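# Pack every block into the chest and close it

## Task

Place every block inside the chest, with no other object in it, and close the lid. At the end the chest must stand upright on the bench, and the tray must not sit inside the chest or extend over it. Nothing may count as done if it stays put only because the robot is holding it. Finish by releasing everything and moving both grippers away.

## Robot and tools

Robot: two arms, left_arm and right_arm, each ending in a two-finger gripper. The names are labels only and do not tell you which side of a camera image an arm appears on. Items knocked or placed off the table mean failure. Now and then an outside force may briefly pull on a held item or shove a loose one.

Frame: every position and orientation is in one shared scene frame, in metres. The origin sits at table-top height, midway between the arms, roughly 5 to 10 cm in from the near table edge. +z is up, +x reaches out across the table, and left_arm is on the +y side. Quaternions are written w first (qw, qx, qy, qz). On each gripper the fingers point along its own +z axis and close along its own y axis. The reported end_effector_position is the point between the finger pads, just under 1 cm short of the tips. Reported hand positions may be somewhat wrong, more so when an arm is stretched far.

Row layout (used by both motion tools): one flat list of 16 numbers covering both arms, always all 16 even if one arm is idle. Order: left_arm x, y, z, qw, qx, qy, qz, opening, then right_arm x, y, z, qw, qx, qy, qz, opening. x, y, z and the quaternion are an absolute target pose for that gripper in the scene frame, not an offset. Opening runs from -1 (closed) to +1 (fully open, 0.087 m). To hold an item, command roughly 0.02 below the current grip_measured for a firm grip, or less below it for a softer one; each finger can push about 20 N, and closing fast can squeeze harder. To keep an arm still, resend exactly the position and quaternion from the latest result before it stopped, plus its intended opening. To keep an orientation fixed, repeat the same quaternion every row rather than copying the drifted reported one.

execute_actions(actions): actions is a list of up to 15 actions; each action is a list of up to 15 rows; each row spans one control step of 1/30 s, and if fewer than 15 rows are given the last row is repeated to fill the action. An action is rejected for both arms if any target lies more than 0.6 m from that gripper's current position along any of the gripper's own axes. If the first action fails that test, or any action is malformed, nothing in the call runs. An empty list simply returns the current state and images.

move(target, speed, blocking): target is one 16-number row. Each gripper travels in a straight line toward its pose, both finishing together, taking 0.5 to 10 s (cut off at 10 s). speed is the path top speed in m/s, 0.002 to 0.5, default 0.25; rotation is capped at twice that in rad/s. Paths ignore obstacles and the other arm, and real motion can lag, wander, or overshoot the speed, especially near full reach. Faster contact and targets set deeper past a contact push harder. The opening is applied when the move begins. With blocking=false you get a result after 0.5 s while motion continues; poll with wait(0), and use wait or stop before sending new rows or moves. The result adds a move: line giving the ending (done, off_target, moving, held, fault) and any limits: paced means the sent pose was clipped, held means a check blocked steps (the arm may then surge faster). Distance of each gripper from its pose is also given.

wait(seconds): 0 to 10 s, arms keep their last command; returns early if a running move finishes.
stop(): brakes a running move; needs stopping distance, and fingers continue.
zoom_image(camera, region): camera is cam_high, cam_low, cam_left_wrist or cam_right_wrist; region is [x0, y0, x1, y1] pixels from the top-left, no larger than 504 by 504. All images are 504x504.
finished_scene(scene): ends the given scene number once the robot has held its last command; irreversible. Replying without any tool call ends everything.

Controller behaviour: each control step, the commanded pose is limited to within 70 mm and 16 degrees of the measured pose, so far targets need several actions; after an action the arm settles at most at its last clipped pose. Position takes priority over orientation when both cannot be met. Joint friction may leave the gripper up to about 31 mm off, and very small commands may not move it. Elbows never fully straighten. Joint limits (rad), base to tip: waist -2.618 to 3.054, shoulder 0 to 3.142, elbow 0 to 3.142, wrist pitch -1.571 to 1.571, wrist yaw -1.571 to 1.571, wrist roll -2.094 to 2.094.

Reading results: the state line shows each gripper's pose as left_arm: … | right_arm: …. Hand target lines show the pose each controller is currently heading for. grip_measured is finger opening on the command scale (accurate to about 1 mm); the last Joint positions value is the opening in metres. Action calls list positions at some steps, with HELD marking steps where an arm's command was held back. A pose unreachable line means a clearance check altered or blocked that arm's command. FAULT lines report an arm stop. MOTOR HOT appears from 75 °C; at 90 °C that arm halts for 10 s, and at 100 °C it drops whatever it holds and falls. Holding loads heats motors, even while you are thinking, and the robot holds its last command during your thinking time.

Avoid: the bar beneath the arm bases and the plate behind it, which may stand up to about 3 cm above the table with no warning on contact; hard collisions between the two arms; drops, slips, slams and heavy pushing. Camera calibration (intrinsics, distortion, world-to-camera transforms) is supplied with the session and may be slightly off.

Each tool is called after "Emit:" by a JSON object that holds its "api" and its "payload", one argument or row to a line.

## Session

Emit:
{"api": "execute_actions", "payload": {
  "actions": []
}}

Scene clock: 0.00 s.
left_arm: end_effector_position=(+0.3461, +0.2390, +0.2138) grip_measured=+1.000 end_effector_quat_wxyz=(+0.400, -0.145, +0.806, +0.411) | right_arm: end_effector_position=(+0.3756, -0.2071, +0.3006) grip_measured=+0.999 end_effector_quat_wxyz=(+0.515, -0.552, +0.648, -0.100)
Joint positions: left_arm=[-0.688  1.859  1.725 -1.514 -1.22  -1.029  0.087] | right_arm=[ 0.058  1.2    1.37  -0.63  -0.366 -1.055  0.087]
Joint velocities: left_arm=[-0.022  0.017  0.007 -0.051  0.007  0.007  0.   ] | right_arm=[-0.002  0.002 -0.012 -0.022 -0.007 -0.037  0.001]
Motor temperatures (°C, as the motors report them): left_arm=[31 30 29 32 30 29] | right_arm=[31 30 29 30 30 29]
Hand target (left_arm): +0.346, +0.239, +0.214; +0.400, -0.145, +0.806, +0.411
Hand target (right_arm): +0.376, -0.207, +0.301; +0.515, -0.552, +0.648, -0.100

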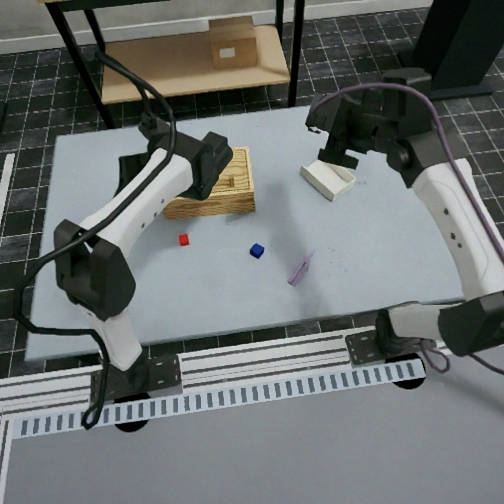

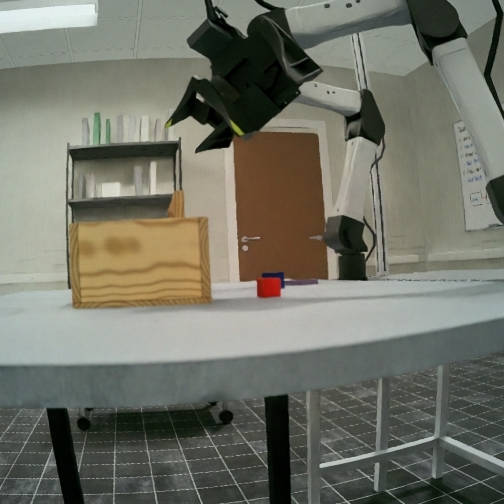

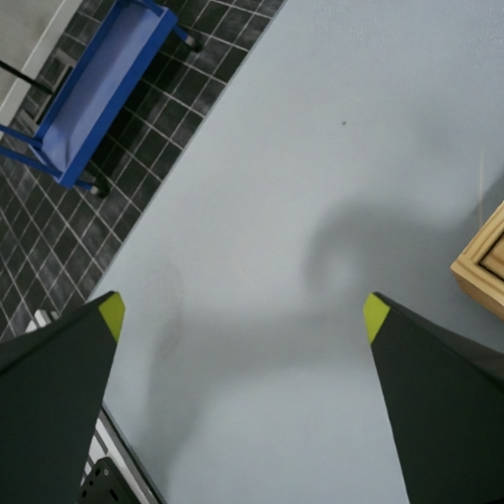

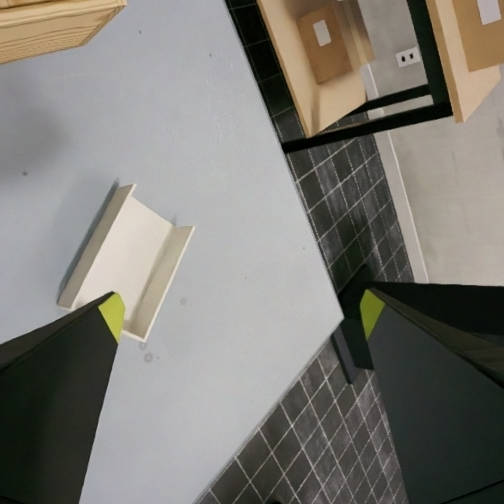

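Emit:
{"api": "move", "payload": {
  "target": [0.12,0.38,0.25,0,0,1,0,1,0.12,-0.38,0.25,0,0,1,0,1]
}}

Emit:
{"api": "zoom_image", "payload": {
  "camera": "cam_high",
  "region": [100,110,400,310]
}}

Scene clock: 9.50 s.
left_arm: end_effector_position=(+0.1228, +0.3812, +0.2549) grip_measured=+1.000 end_effector_quat_wxyz=(+0.225, -0.011, +0.967, +0.121) | right_arm: end_effector_position=(+0.1263, -0.3781, +0.2506) grip_measured=+0.999 end_effector_quat_wxyz=(+0.197, -0.005, +0.970, -0.142)
Joint positions: left_arm=[ 0.404  0.971  1.487 -1.573 -0.02   0.453  0.087] | right_arm=[-0.61   0.999  1.496 -1.575 -0.004 -0.549  0.087]
Joint velocities: left_arm=[-0.007  0.007 -0.007 -0.022  0.007  0.066  0.   ] | right_arm=[-0.007 -0.012 -0.007  0.022  0.037  0.051 -0.001]
Motor temperatures (°C, as the motors report them): left_arm=[31 32 30 32 30 29] | right_arm=[31 30 31 32 30 29]
Hand target (left_arm): +0.118, +0.378, +0.251; +0.220, -0.007, +0.968, +0.117
Hand target (right_arm): +0.120, -0.377, +0.248; +0.191, -0.002, +0.971, -0.144
Off the commanded pose (left_arm): 0.006 m, 30 deg; orientation clipped at the last step of the last action.
Off the commanded pose (right_arm): 0.007 m, 28 deg; orientation clipped at the last step of the last action.
joint sent to its limit (left arm) — the command would take joint 4 (wrist pitch) past its lower limit, so that joint was sent only as far as its limit.
joint sent to its limit (right arm) — the command would take joint 4 (wrist pitch) past its lower limit, so that joint was sent only as far as its limit.
move: off_target (left_arm, right_arm); limits=paced
camera_calibration (this result's frames):
cam_left_wrist: T_world_to_cam=[[0.0824496, -0.972146, -0.219394, 0.415032], [-0.897292, -0.168209, 0.408134, 0.087978], [-0.43367, 0.16321, -0.886167, 0.355438], [0, 0, 0, 1]] pos_world=[0.198866, 0.360259, 0.370127]
cam_right_wrist: T_world_to_cam=[[-0.0447664, -0.955434, 0.29179, -0.43461], [-0.887308, 0.172228, 0.42781, 0.0950033], [-0.458999, -0.239756, -0.855475, 0.323689], [0, 0, 0, 1]] pos_world=[0.213414, -0.353997, 0.363079]

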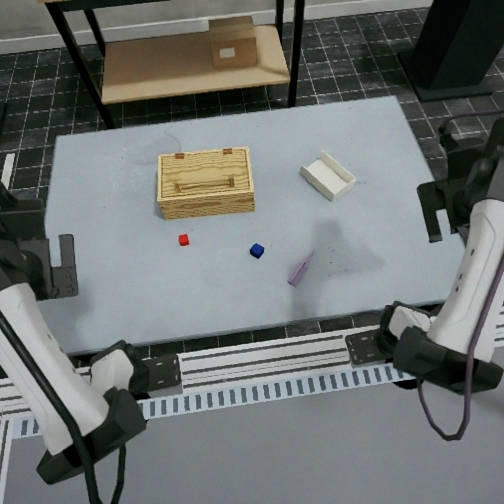

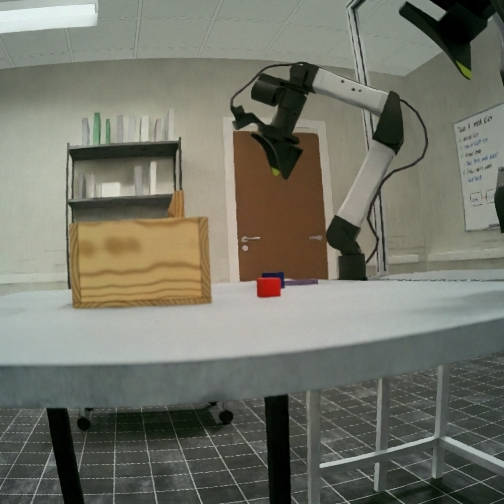

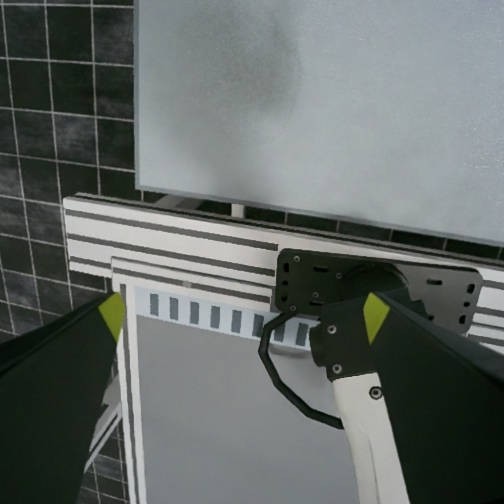

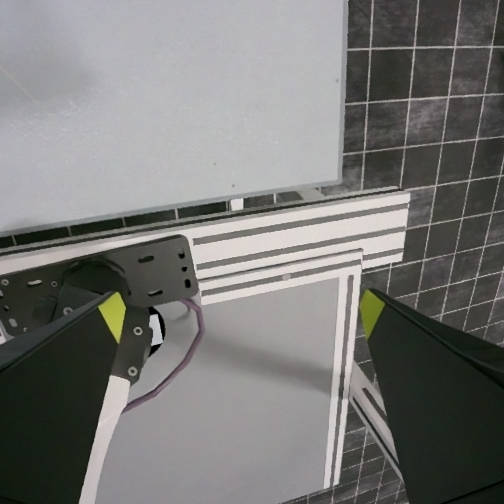

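Region (100, 110, 400, 310) of cam_high's 504x504 image, scaled by 1.680, with more detail than that image has.

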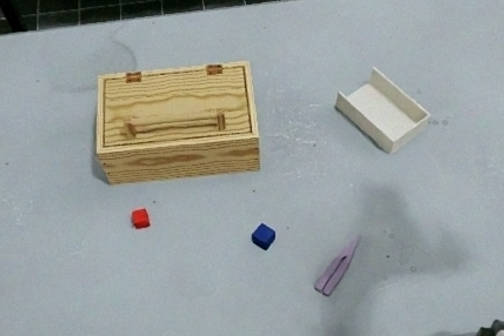

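Emit:
{"api": "move", "payload": {
  "target": [0.37,0.105,0.19,0.183,0.683,0.683,0.183,1,0.15,-0.3,0.2,0.2,0,0.98,0,1]
}}

Scene clock: 66.97 s.
left_arm: end_effector_position=(+0.3730, +0.1137, +0.1895) grip_measured=+1.000 end_effector_quat_wxyz=(+0.180, +0.678, +0.685, +0.196) | right_arm: end_effector_position=(+0.1480, -0.3040, +0.2006) grip_measured=+0.999 end_effector_quat_wxyz=(+0.186, +0.001, +0.982, -0.001)
Joint positions: left_arm=[-0.752  1.819  1.784 -1.121 -0.35   0.949  0.087] | right_arm=[-0.296  0.98   1.305 -1.512 -0.118 -0.204  0.087]
Joint velocities: left_arm=[-0.002 -0.022  0.007 -0.037 -0.066  0.007  0.   ] | right_arm=[-0.012 -0.007 -0.002 -0.037 -0.007 -0.022 -0.002]
Motor temperatures (°C, as the motors report them): left_arm=[31 31 31 35 30 29] | right_arm=[31 30 32 34 30 29]
Hand target (left_arm): +0.375, +0.108, +0.187; +0.179, +0.684, +0.681, +0.192
Hand target (right_arm): +0.150, -0.302, +0.200; +0.201, -0.001, +0.979, -0.000
Off the commanded pose (left_arm): 0.009 m, 2 deg.
Off the commanded pose (right_arm): 0.005 m, 2 deg.
move: done
camera_calibration (this result's frames):
cam_left_wrist: T_world_to_cam=[[-0.862005, -0.0141938, -0.506701, 0.417778], [-0.411507, 0.603287, 0.68316, -0.0268848], [0.295989, 0.797398, -0.525877, 0.0371633], [0, 0, 0, 1]] pos_world=[0.338064, -0.00748481, 0.249599]
cam_right_wrist: T_world_to_cam=[[-0.00103817, -0.999861, 0.0166663, -0.313], [-0.879528, 0.00884357, 0.475764, 0.0624779], [-0.475846, -0.0141646, -0.879415, 0.384459], [0, 0, 0, 1]] pos_world=[0.237569, -0.308063, 0.313591]

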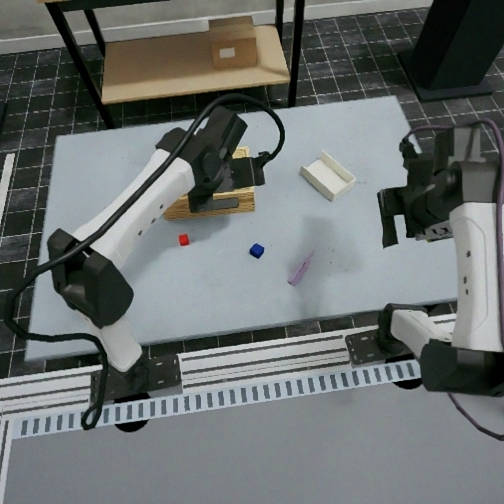

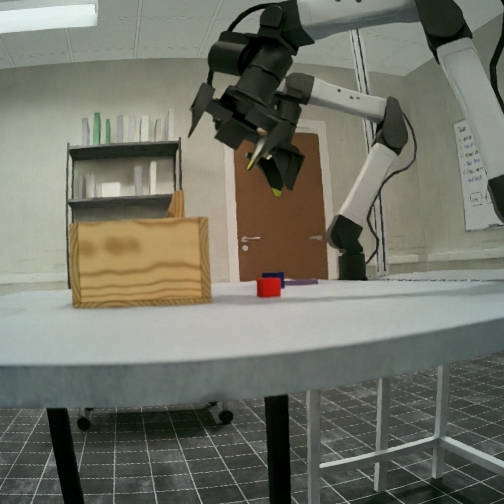

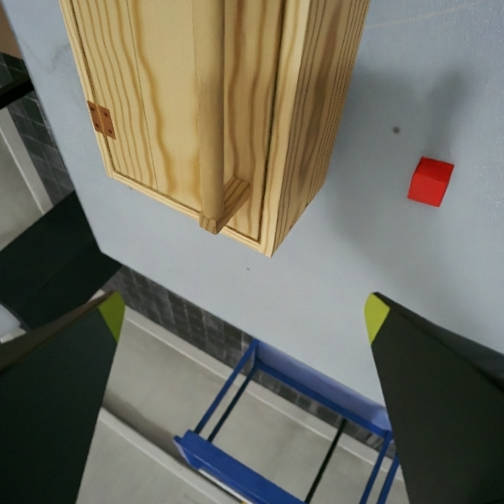

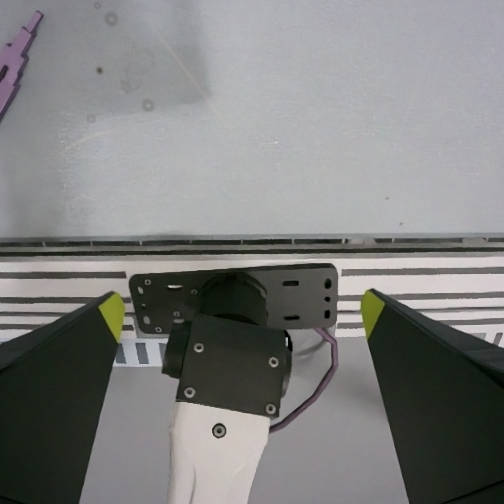

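Emit:
{"api": "move", "payload": {
  "target": [0.411,0.105,0.156,0.183,0.683,0.683,0.183,1,0.15,-0.3,0.2,0.2,0,0.98,0,1],
  "speed": 0.1
}}

Scene clock: 85.17 s.
left_arm: end_effector_position=(+0.4054, +0.1078, +0.1566) grip_measured=+1.000 end_effector_quat_wxyz=(+0.179, +0.683, +0.683, +0.185) | right_arm: end_effector_position=(+0.1484, -0.3009, +0.2005) grip_measured=+0.999 end_effector_quat_wxyz=(+0.186, +0.001, +0.982, +0.002)
Joint positions: left_arm=[-0.702  1.915  1.784 -1.013 -0.306  1.003  0.087] | right_arm=[-0.279  0.98   1.305 -1.512 -0.118 -0.186  0.087]
Joint velocities: left_arm=[ 0.012 -0.012  0.002  0.051 -0.037  0.022  0.   ] | right_arm=[-0.002 -0.017 -0.002  0.007  0.022 -0.066  0.001]
Motor temperatures (°C, as the motors report them): left_arm=[31 33 34 35 30 29] | right_arm=[31 31 32 34 30 29]
Hand target (left_arm): +0.411, +0.106, +0.156; +0.183, +0.683, +0.683, +0.183
Hand target (right_arm): +0.150, -0.300, +0.200; +0.200, +0.000, +0.980, +0.000
Off the commanded pose (left_arm): 0.006 m, 0 deg.
Off the commanded pose (right_arm): 0.002 m, 2 deg.
move: done
camera_calibration (this result's frames):
cam_left_wrist: T_world_to_cam=[[-0.870506, -0.00768542, -0.492098, 0.429439], [-0.391465, 0.616816, 0.682856, 0.00293826], [0.298286, 0.78707, -0.539951, 0.0172939], [0, 0, 0, 1]] pos_world=[0.369821, -0.0121234, 0.218657]
cam_right_wrist: T_world_to_cam=[[-0.000224475, -0.999949, 0.0100521, -0.308768], [-0.879439, 0.00498231, 0.475985, 0.0616305], [-0.476011, -0.00873334, -0.879396, 0.386298], [0, 0, 0, 1]] pos_world=[0.238013, -0.305686, 0.313477]

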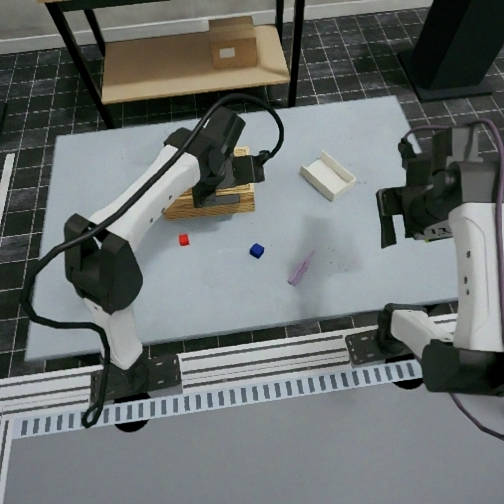

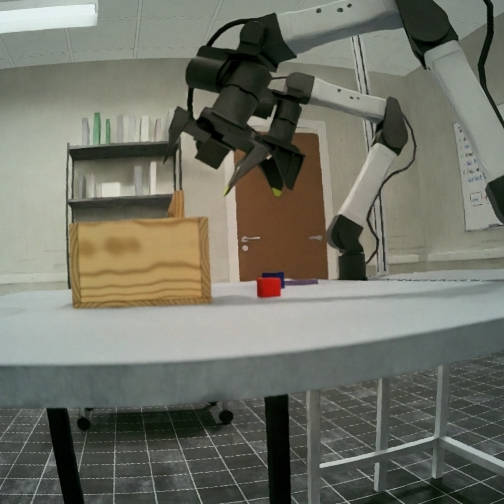

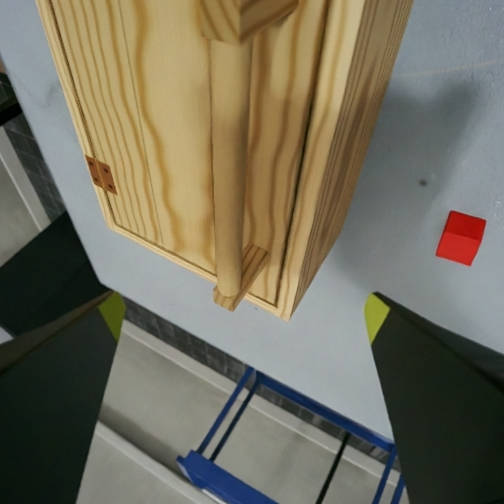

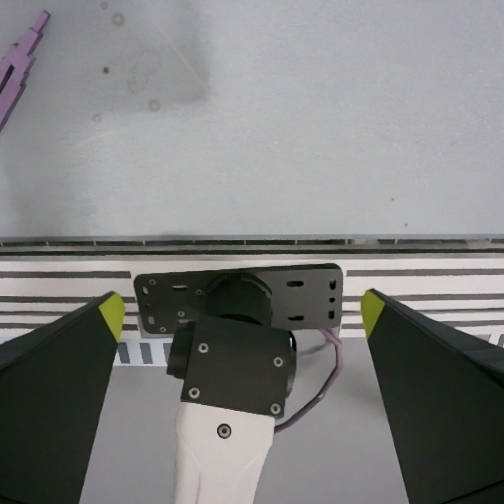

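Emit:
{"api": "move", "payload": {
  "target": [0.438,0.105,0.122,0.183,0.683,0.683,0.183,0.3,0.15,-0.3,0.2,0.2,0,0.98,0,1],
  "speed": 0.05
}}

Scene clock: 94.33 s.
left_arm: end_effector_position=(+0.4353, +0.1046, +0.1322) grip_measured=+0.300 end_effector_quat_wxyz=(+0.191, +0.680, +0.682, +0.187) | right_arm: end_effector_position=(+0.1484, -0.3009, +0.2005) grip_measured=+0.999 end_effector_quat_wxyz=(+0.186, +0.002, +0.982, +0.002)
Joint positions: left_arm=[-0.666  1.991  1.784 -0.902 -0.29   1.038  0.057] | right_arm=[-0.279  0.98   1.305 -1.512 -0.118 -0.185  0.087]
Joint velocities: left_arm=[ 0.017  0.007 -0.007 -0.066  0.022  0.037  0.001] | right_arm=[-0.002  0.007 -0.007  0.022 -0.066 -0.037  0.001]
Motor temperatures (°C, as the motors report them): left_arm=[31 35 35 35 30 29] | right_arm=[31 31 32 35 30 29]
Hand target (left_arm): +0.437, +0.106, +0.122; +0.183, +0.683, +0.683, +0.183
Hand target (right_arm): +0.150, -0.300, +0.200; +0.200, +0.000, +0.980, +0.000
Off the commanded pose (left_arm): 0.011 m, 1 deg.
Off the commanded pose (right_arm): 0.002 m, 2 deg.
move: off_target (left_arm)
camera_calibration (this result's frames):
cam_left_wrist: T_world_to_cam=[[-0.860503, -0.0143913, -0.509242, 0.442049], [-0.404491, 0.626996, 0.665779, 0.0401545], [0.309711, 0.778889, -0.545353, -0.00560604], [0, 0, 0, 1]] pos_world=[0.398363, -0.0144486, 0.195318]
cam_right_wrist: T_world_to_cam=[[-0.00128934, -0.999953, 0.00963311, -0.30848], [-0.879431, 0.00571943, 0.475991, 0.0618497], [-0.476024, -0.00785794, -0.879397, 0.386564], [0, 0, 0, 1]] pos_world=[0.238008, -0.305781, 0.313475]

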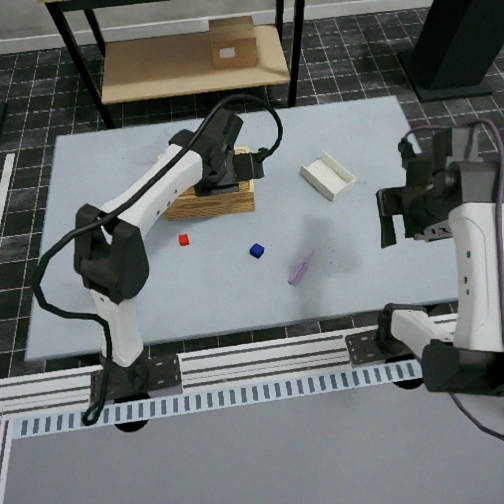

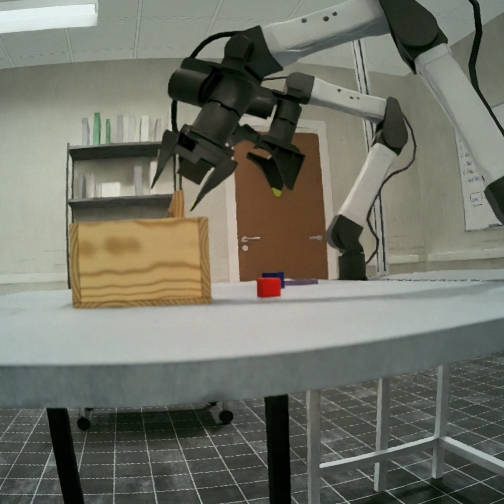

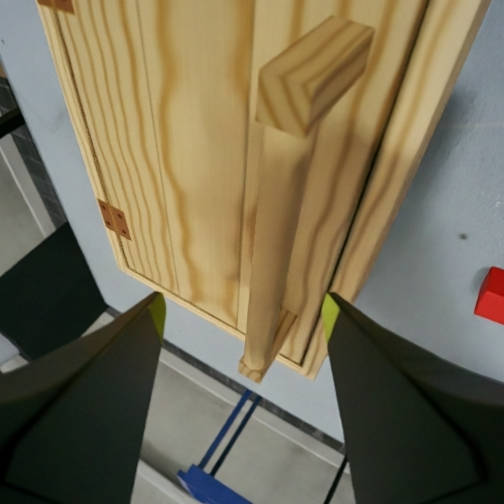

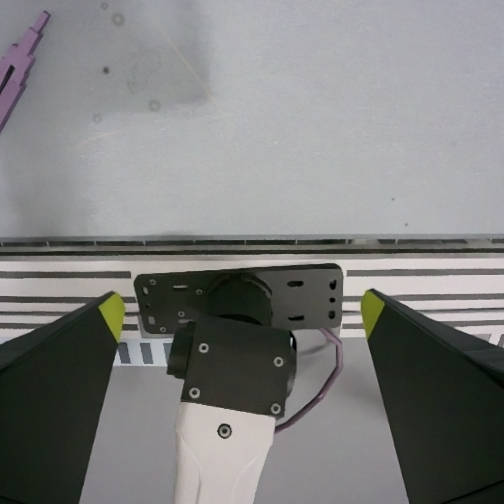

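Need straight down ~1.5cm.

Emit:
{"api": "move", "payload": {
  "target": [0.436,0.105,0.106,0.183,0.683,0.683,0.183,0.3,0.15,-0.3,0.2,0.2,0,0.98,0,1],
  "speed": 0.04
}}

Scene clock: 110.77 s.
left_arm: end_effector_position=(+0.4366, +0.1036, +0.1196) grip_measured=+0.300 end_effector_quat_wxyz=(+0.194, +0.680, +0.682, +0.187) | right_arm: end_effector_position=(+0.1484, -0.3009, +0.2005) grip_measured=+0.999 end_effector_quat_wxyz=(+0.186, +0.002, +0.982, +0.002)
Joint positions: left_arm=[-0.666  1.991  1.732 -0.843 -0.289  1.039  0.057] | right_arm=[-0.279  0.98   1.305 -1.512 -0.118 -0.185  0.087]
Joint velocities: left_arm=[-0.007 -0.012  0.002  0.022 -0.037 -0.095 -0.001] | right_arm=[ 0.002  0.007  0.002 -0.051 -0.007 -0.022 -0.001]
Motor temperatures (°C, as the motors report them): left_arm=[31 37 35 35 30 29] | right_arm=[31 31 33 35 30 29]
Hand target (left_arm): +0.436, +0.105, +0.106; +0.183, +0.683, +0.683, +0.183
Hand target (right_arm): +0.150, -0.300, +0.200; +0.200, +0.000, +0.980, +0.000
Off the commanded pose (left_arm): 0.014 m, 1 deg.
Off the commanded pose (right_arm): 0.002 m, 2 deg.
move: off_target (left_arm)
camera_calibration (this result's frames):
cam_left_wrist: T_world_to_cam=[[-0.857871, -0.0154918, -0.513632, 0.43618], [-0.407404, 0.629682, 0.661456, 0.0511643], [0.313177, 0.776699, -0.546497, -0.0133284], [0, 0, 0, 1]] pos_world=[0.399205, -0.0151078, 0.182909]
cam_right_wrist: T_world_to_cam=[[-0.00128934, -0.999953, 0.00963311, -0.30848], [-0.879431, 0.00571943, 0.475991, 0.0618497], [-0.476024, -0.00785794, -0.879397, 0.386564], [0, 0, 0, 1]] pos_world=[0.238008, -0.305781, 0.313475]

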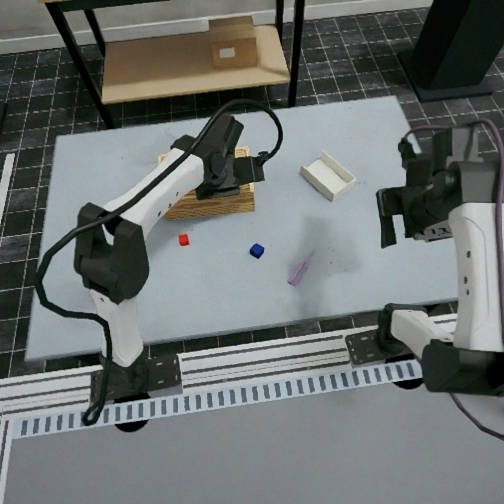

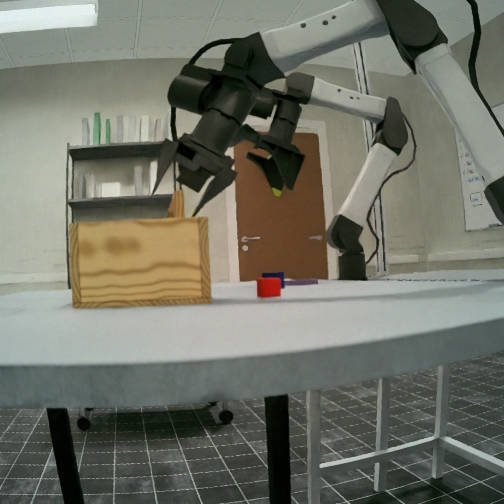

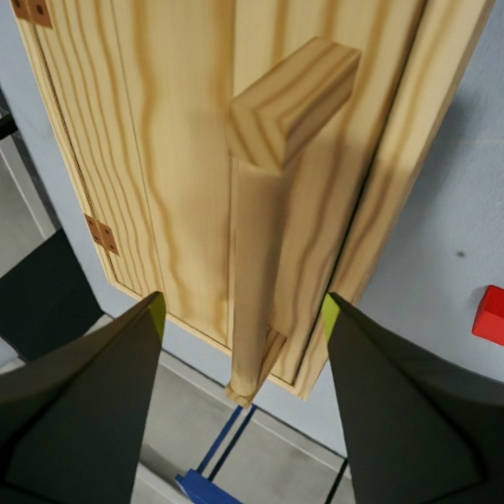

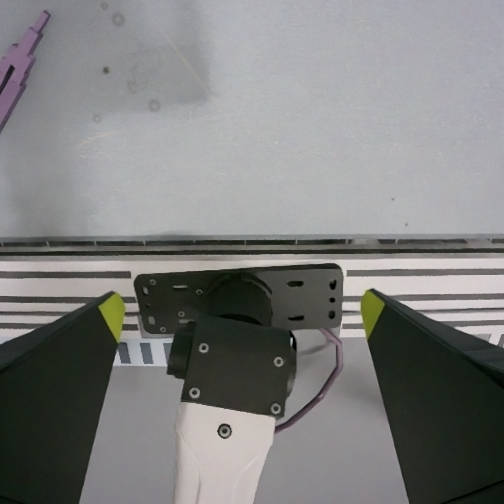

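Emit:
{"api": "move", "payload": {
  "target": [0.436,0.105,0.112,0.183,0.683,0.683,0.183,-0.7,0.15,-0.3,0.2,0.2,0,0.98,0,1],
  "speed": 0.04
}}

Scene clock: 115.83 s.
left_arm: end_effector_position=(+0.4355, +0.1036, +0.1189) grip_measured=-0.700 end_effector_quat_wxyz=(+0.193, +0.681, +0.682, +0.185) | right_arm: end_effector_position=(+0.1484, -0.3009, +0.2005) grip_measured=+0.999 end_effector_quat_wxyz=(+0.186, +0.002, +0.982, +0.002)
Joint positions: left_arm=[-0.666  1.991  1.732 -0.848 -0.285  1.038  0.013] | right_arm=[-0.279  0.98   1.305 -1.512 -0.118 -0.185  0.087]
Joint velocities: left_arm=[ 0.012  0.012  0.012  0.037 -0.007 -0.022 -0.001] | right_arm=[ 0.012  0.002  0.007  0.037 -0.022  0.007  0.001]
Motor temperatures (°C, as the motors report them): left_arm=[31 37 35 36 30 29] | right_arm=[31 31 33 35 30 29]
Hand target (left_arm): +0.436, +0.105, +0.112; +0.183, +0.683, +0.683, +0.183
Hand target (right_arm): +0.150, -0.300, +0.200; +0.200, +0.000, +0.980, +0.000
Off the commanded pose (left_arm): 0.007 m, 1 deg.
Off the commanded pose (right_arm): 0.002 m, 2 deg.
move: done
camera_calibration (this result's frames):
cam_left_wrist: T_world_to_cam=[[-0.860908, -0.0145105, -0.508554, 0.435506], [-0.402511, 0.630787, 0.663395, 0.0487743], [0.311163, 0.775821, -0.54889, -0.0120692], [0, 0, 0, 1]] pos_world=[0.398318, -0.0150832, 0.182497]
cam_right_wrist: T_world_to_cam=[[-0.00128934, -0.999953, 0.00963311, -0.30848], [-0.879431, 0.00571943, 0.475991, 0.0618497], [-0.476024, -0.00785794, -0.879397, 0.386564], [0, 0, 0, 1]] pos_world=[0.238008, -0.305781, 0.313475]

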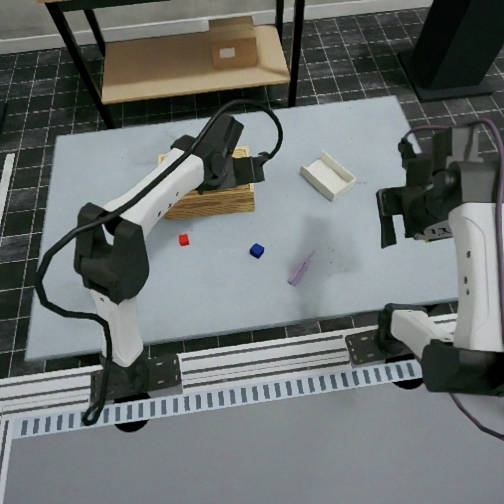

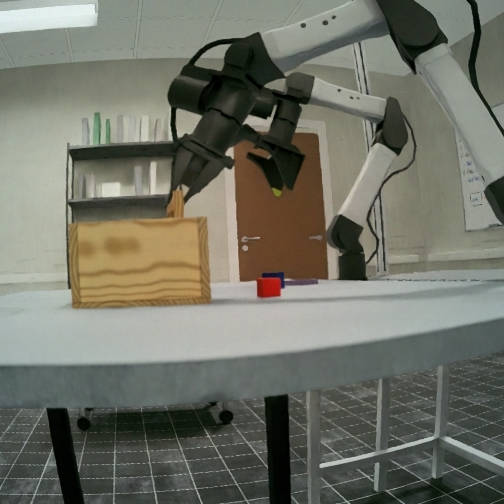

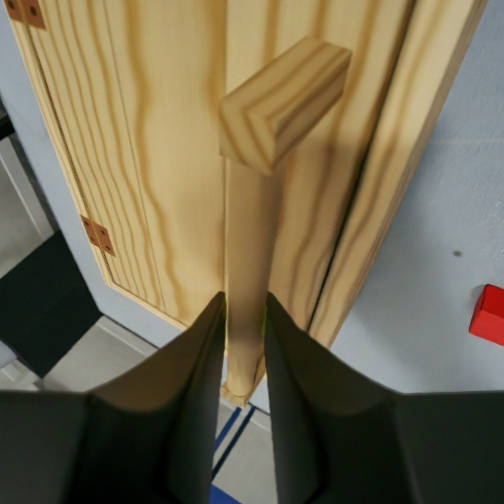

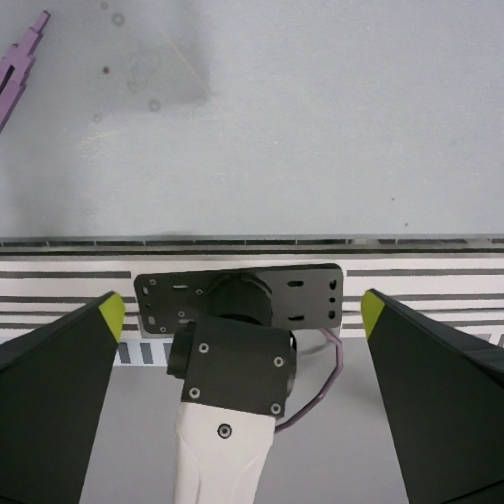

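Emit:
{"api": "move", "payload": {
  "target": [0.436,0.105,0.112,0.183,0.683,0.683,0.183,-0.8,0.15,-0.3,0.2,0.2,0,0.98,0,1],
  "speed": 0.04
}}

Scene clock: 120.77 s.
left_arm: end_effector_position=(+0.4355, +0.1034, +0.1188) grip_measured=-0.742 end_effector_quat_wxyz=(+0.192, +0.682, +0.681, +0.185) | right_arm: end_effector_position=(+0.1484, -0.3009, +0.2005) grip_measured=+0.999 end_effector_quat_wxyz=(+0.186, +0.002, +0.982, +0.002)
Joint positions: left_arm=[-0.666  1.991  1.732 -0.848 -0.284  1.041  0.011] | right_arm=[-0.279  0.98   1.305 -1.512 -0.118 -0.185  0.087]
Joint velocities: left_arm=[ 0.002  0.017 -0.012 -0.066  0.022 -0.022 -0.   ] | right_arm=[ 0.007 -0.017  0.012  0.022  0.007 -0.051  0.   ]
Motor temperatures (°C, as the motors report them): left_arm=[31 38 36 36 30 29] | right_arm=[31 31 33 35 30 29]
Hand target (left_arm): +0.436, +0.105, +0.112; +0.183, +0.683, +0.683, +0.183
Hand target (right_arm): +0.150, -0.300, +0.200; +0.200, +0.000, +0.980, +0.000
Off the commanded pose (left_arm): 0.007 m, 1 deg.
Off the commanded pose (right_arm): 0.002 m, 2 deg.
move: done
camera_calibration (this result's frames):
cam_left_wrist: T_world_to_cam=[[-0.861385, -0.0113369, -0.507827, 0.435248], [-0.399965, 0.631419, 0.664332, 0.0475934], [0.31312, 0.775359, -0.548429, -0.0128509], [0, 0, 0, 1]] pos_world=[0.397975, -0.015153, 0.182365]
cam_right_wrist: T_world_to_cam=[[-0.00128934, -0.999953, 0.00963311, -0.30848], [-0.879431, 0.00571943, 0.475991, 0.0618497], [-0.476024, -0.00785794, -0.879397, 0.386564], [0, 0, 0, 1]] pos_world=[0.238008, -0.305781, 0.313475]

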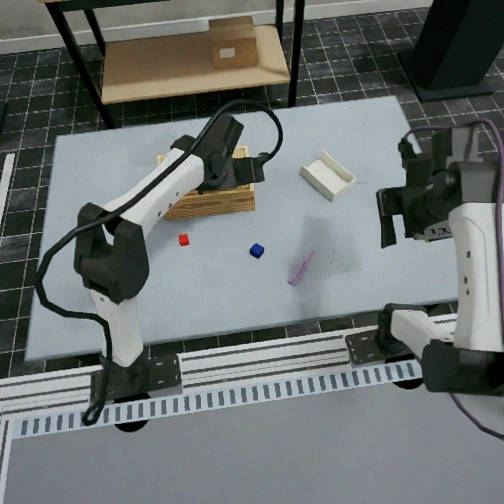

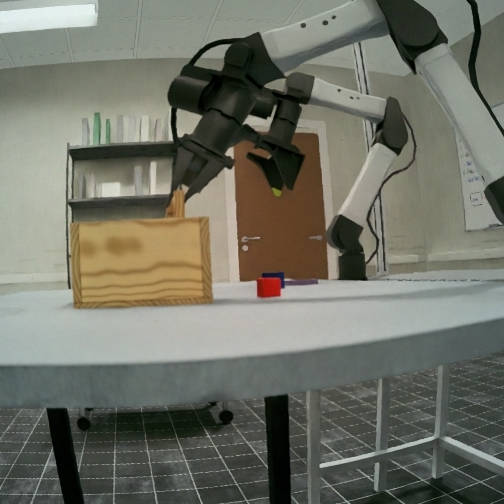

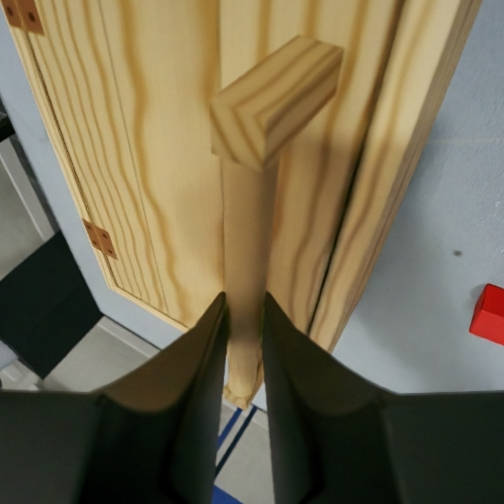

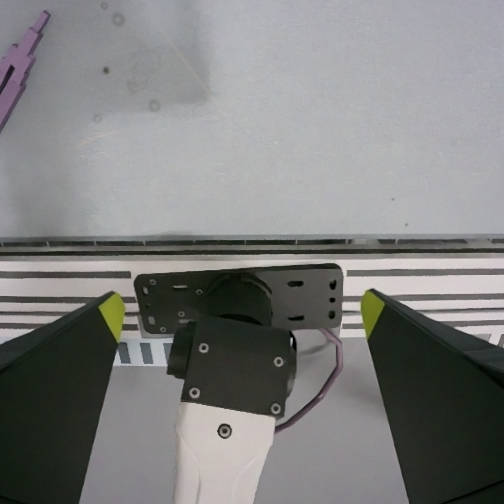

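Emit:
{"api": "move", "payload": {
  "target": [0.447,0.105,0.155,0.14,0.693,0.693,0.14,-0.77,0.15,-0.3,0.2,0.2,0,0.98,0,1],
  "speed": 0.04
}}

Emit:
{"api": "move", "payload": {
  "target": [0.467,0.105,0.182,0.092,0.701,0.701,0.092,-0.77,0.15,-0.3,0.2,0.2,0,0.98,0,1],
  "speed": 0.04
}}

Scene clock: 130.87 s.
left_arm: end_effector_position=(+0.4442, +0.1028, +0.1522) grip_measured=-0.742 end_effector_quat_wxyz=(+0.142, +0.695, +0.692, +0.136) | right_arm: end_effector_position=(+0.1484, -0.3009, +0.2005) grip_measured=+0.999 end_effector_quat_wxyz=(+0.186, +0.002, +0.982, +0.002)
Joint positions: left_arm=[-0.627  2.186  2.221 -1.264 -0.198  1.048  0.011] | right_arm=[-0.279  0.98   1.305 -1.512 -0.118 -0.185  0.087]
Joint velocities: left_arm=[-0.032  0.012  0.022 -0.095 -0.066 -0.022  0.   ] | right_arm=[ 0.007 -0.002 -0.007 -0.095 -0.051 -0.022 -0.   ]
Motor temperatures (°C, as the motors report them): left_arm=[31 39 36 36 30 29] | right_arm=[31 31 33 36 30 29]
Hand target (left_arm): +0.447, +0.105, +0.155; +0.141, +0.693, +0.693, +0.139
Hand target (right_arm): +0.150, -0.300, +0.200; +0.200, +0.000, +0.980, +0.000
Off the commanded pose (left_arm): 0.005 m, 1 deg.
Off the commanded pose (right_arm): 0.002 m, 2 deg.
move: done
camera_calibration (this result's frames):
cam_left_wrist: T_world_to_cam=[[-0.925535, -0.00782445, -0.37858, 0.468179], [-0.298724, 0.629483, 0.717297, -0.0234783], [0.232697, 0.776975, -0.584946, 0.0443072], [0, 0, 0, 1]] pos_world=[0.415992, -0.0159831, 0.220001]
cam_right_wrist: T_world_to_cam=[[-0.00128934, -0.999953, 0.00963311, -0.30848], [-0.879431, 0.00571943, 0.475991, 0.0618497], [-0.476024, -0.00785794, -0.879397, 0.386564], [0, 0, 0, 1]] pos_world=[0.238008, -0.305781, 0.313475]

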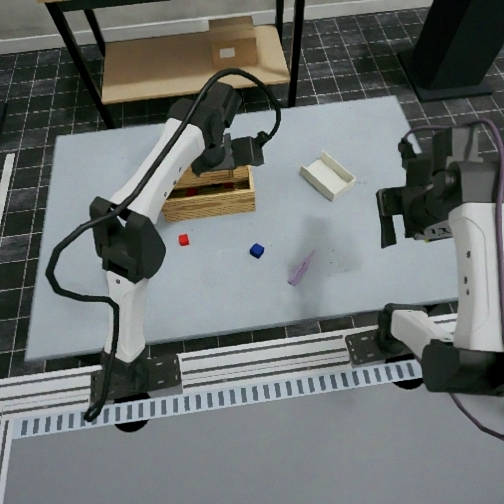

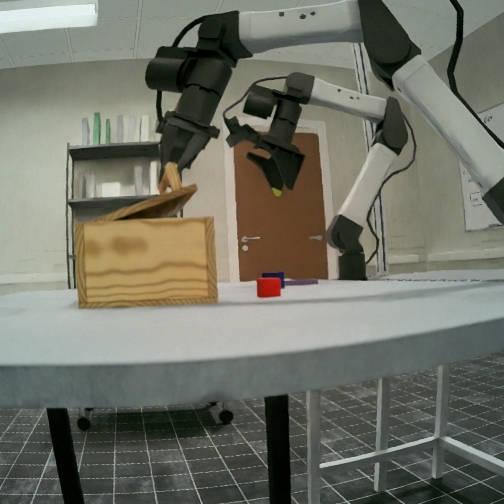

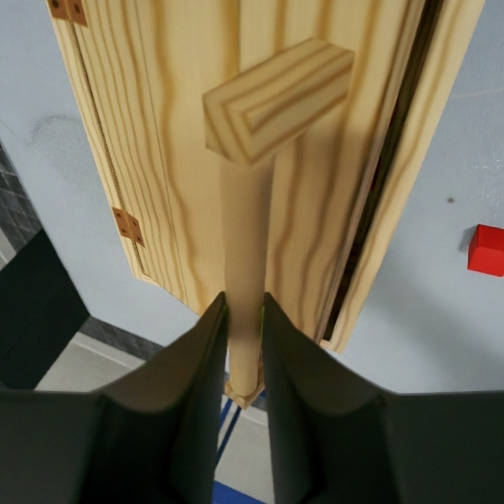

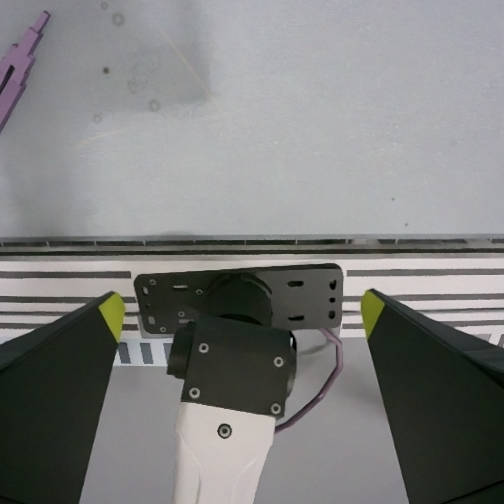

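Scene clock: 132.77 s.
left_arm: end_effector_position=(+0.4619, +0.1028, +0.1774) grip_measured=-0.743 end_effector_quat_wxyz=(+0.147, +0.702, +0.688, +0.109) | right_arm: end_effector_position=(+0.1484, -0.3009, +0.2005) grip_measured=+0.999 end_effector_quat_wxyz=(+0.186, +0.002, +0.982, +0.002)
Joint positions: left_arm=[-0.586  2.431  2.783 -1.579 -0.127  1.094  0.011] | right_arm=[-0.279  0.98   1.305 -1.512 -0.118 -0.185  0.087]
Joint velocities: left_arm=[ 0.012 -0.012 -0.017  0.066 -0.051 -0.037 -0.   ] | right_arm=[ 0.007 -0.007  0.007 -0.022  0.007  0.022  0.   ]
Motor temperatures (°C, as the motors report them): left_arm=[31 39 36 36 30 29] | right_arm=[31 31 33 36 30 29]
Hand target (left_arm): +0.466, +0.106, +0.181; +0.152, +0.702, +0.686, +0.115
Hand target (right_arm): +0.150, -0.300, +0.200; +0.200, +0.000, +0.980, +0.000
Off the commanded pose (left_arm): 0.007 m, 7 deg.
Off the commanded pose (right_arm): 0.002 m, 2 deg.
joint sent to its limit (left arm) — the command would take joint 4 (wrist pitch) past its lower limit, so that joint was sent only as far as its limit.
move: off_target (left_arm)
camera_calibration (this result's frames):
cam_left_wrist: T_world_to_cam=[[-0.93707, -0.0000326794, -0.349142, 0.49336], [-0.260451, 0.666038, 0.698969, -0.0545165], [0.232519, 0.745917, -0.624133, 0.0651469], [0, 0, 0, 1]] pos_world=[0.432966, -0.012268, 0.251018]
cam_right_wrist: T_world_to_cam=[[-0.00128934, -0.999953, 0.00963311, -0.30848], [-0.879431, 0.00571943, 0.475991, 0.0618497], [-0.476024, -0.00785794, -0.879397, 0.386564], [0, 0, 0, 1]] pos_world=[0.238008, -0.305781, 0.313475]

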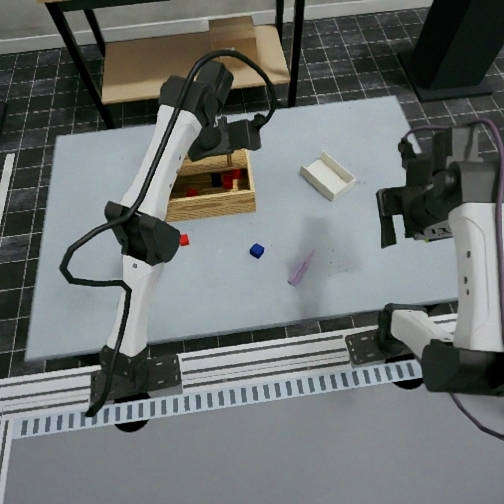

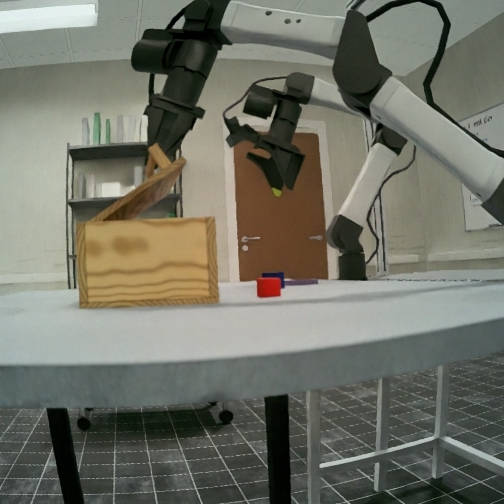

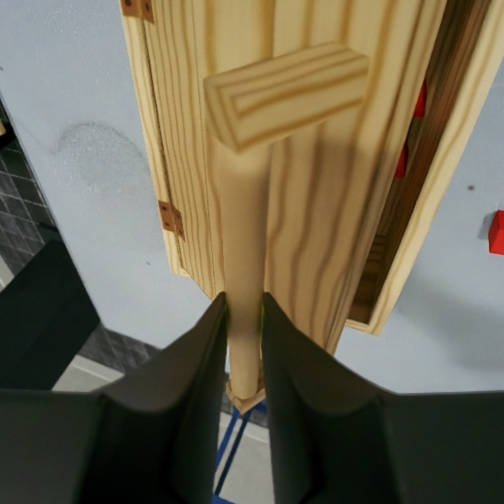

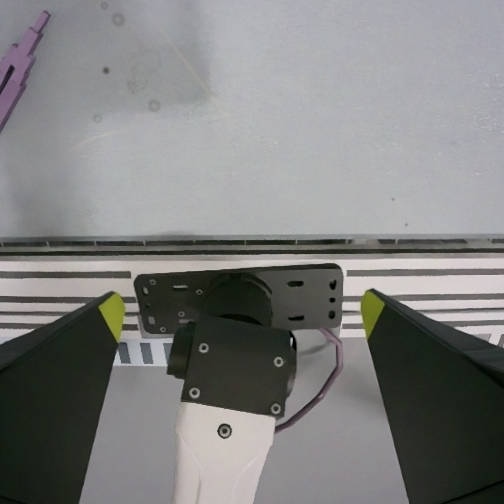

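Emit:
{"api": "move", "payload": {
  "target": [0.466,0.106,0.181,0.15,0.702,0.686,0.113,-0.77,0.36,-0.03,0.125,0.549,-0.239,0.783,0.168,-1],
  "speed": 0.2
}}

Scene clock: 146.93 s.
left_arm: end_effector_position=(+0.4618, +0.1027, +0.1774) grip_measured=-0.743 end_effector_quat_wxyz=(+0.147, +0.702, +0.688, +0.108) | right_arm: end_effector_position=(+0.3659, -0.0345, +0.1346) grip_measured=-1.000 end_effector_quat_wxyz=(+0.553, -0.229, +0.784, +0.165)
Joint positions: left_arm=[-0.586  2.431  2.783 -1.579 -0.126  1.094  0.011] | right_arm=[0.561 1.407 0.802 0.303 0.041 0.033 0.   ]
Joint velocities: left_arm=[-0.012 -0.002  0.012  0.007 -0.051  0.066 -0.   ] | right_arm=[ 0.007 -0.007 -0.007 -0.066  0.051  0.051  0.   ]
Motor temperatures (°C, as the motors report them): left_arm=[31 42 37 35 30 29] | right_arm=[31 31 33 37 30 29]
Hand target (left_arm): +0.466, +0.106, +0.181; +0.152, +0.702, +0.686, +0.114
Hand target (right_arm): +0.364, -0.033, +0.127; +0.552, -0.236, +0.782, +0.166
Off the commanded pose (left_arm): 0.006 m, 1 deg.
Off the commanded pose (right_arm): 0.012 m, 1 deg.
joint sent to its limit (left arm) — the command would take joint 4 (wrist pitch) past its lower limit, so that joint was sent only as far as its limit.
move: off_target (right_arm)
camera_calibration (this result's frames):
cam_left_wrist: T_world_to_cam=[[-0.937187, 0.000373119, -0.348828, 0.49327], [-0.259808, 0.666539, 0.698731, -0.0547267], [0.232769, 0.74547, -0.624575, 0.0652308], [0, 0, 0, 1]] pos_world=[0.432884, -0.0123342, 0.251048]
cam_right_wrist: T_world_to_cam=[[0.533295, -0.845906, 0.00622004, -0.230996], [-0.790776, -0.501123, -0.351495, 0.344458], [0.300449, 0.182532, -0.936169, 0.164339], [0, 0, 0, 1]] pos_world=[0.346203, -0.0527821, 0.276361]

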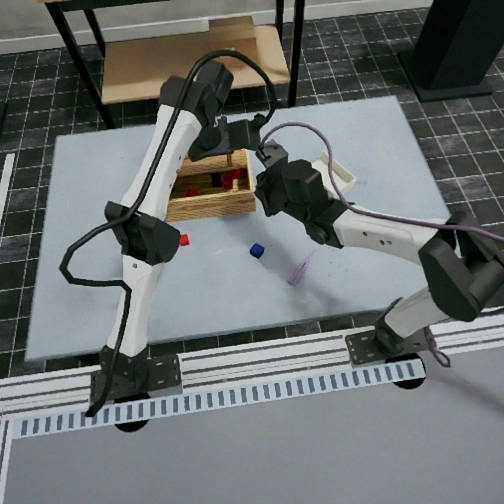

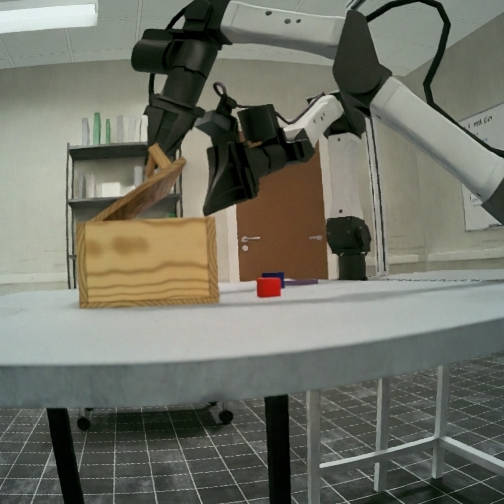

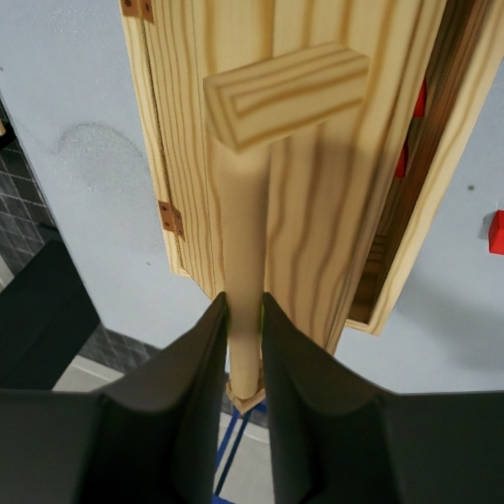

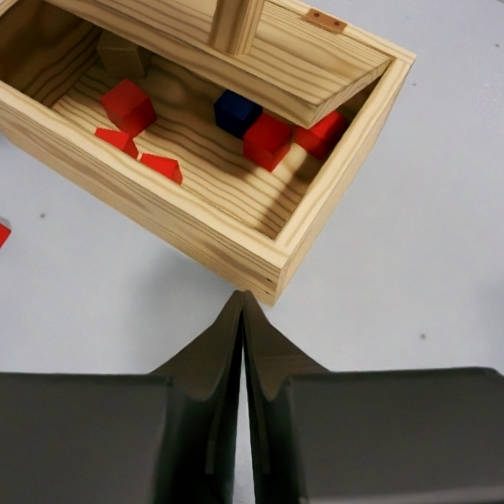

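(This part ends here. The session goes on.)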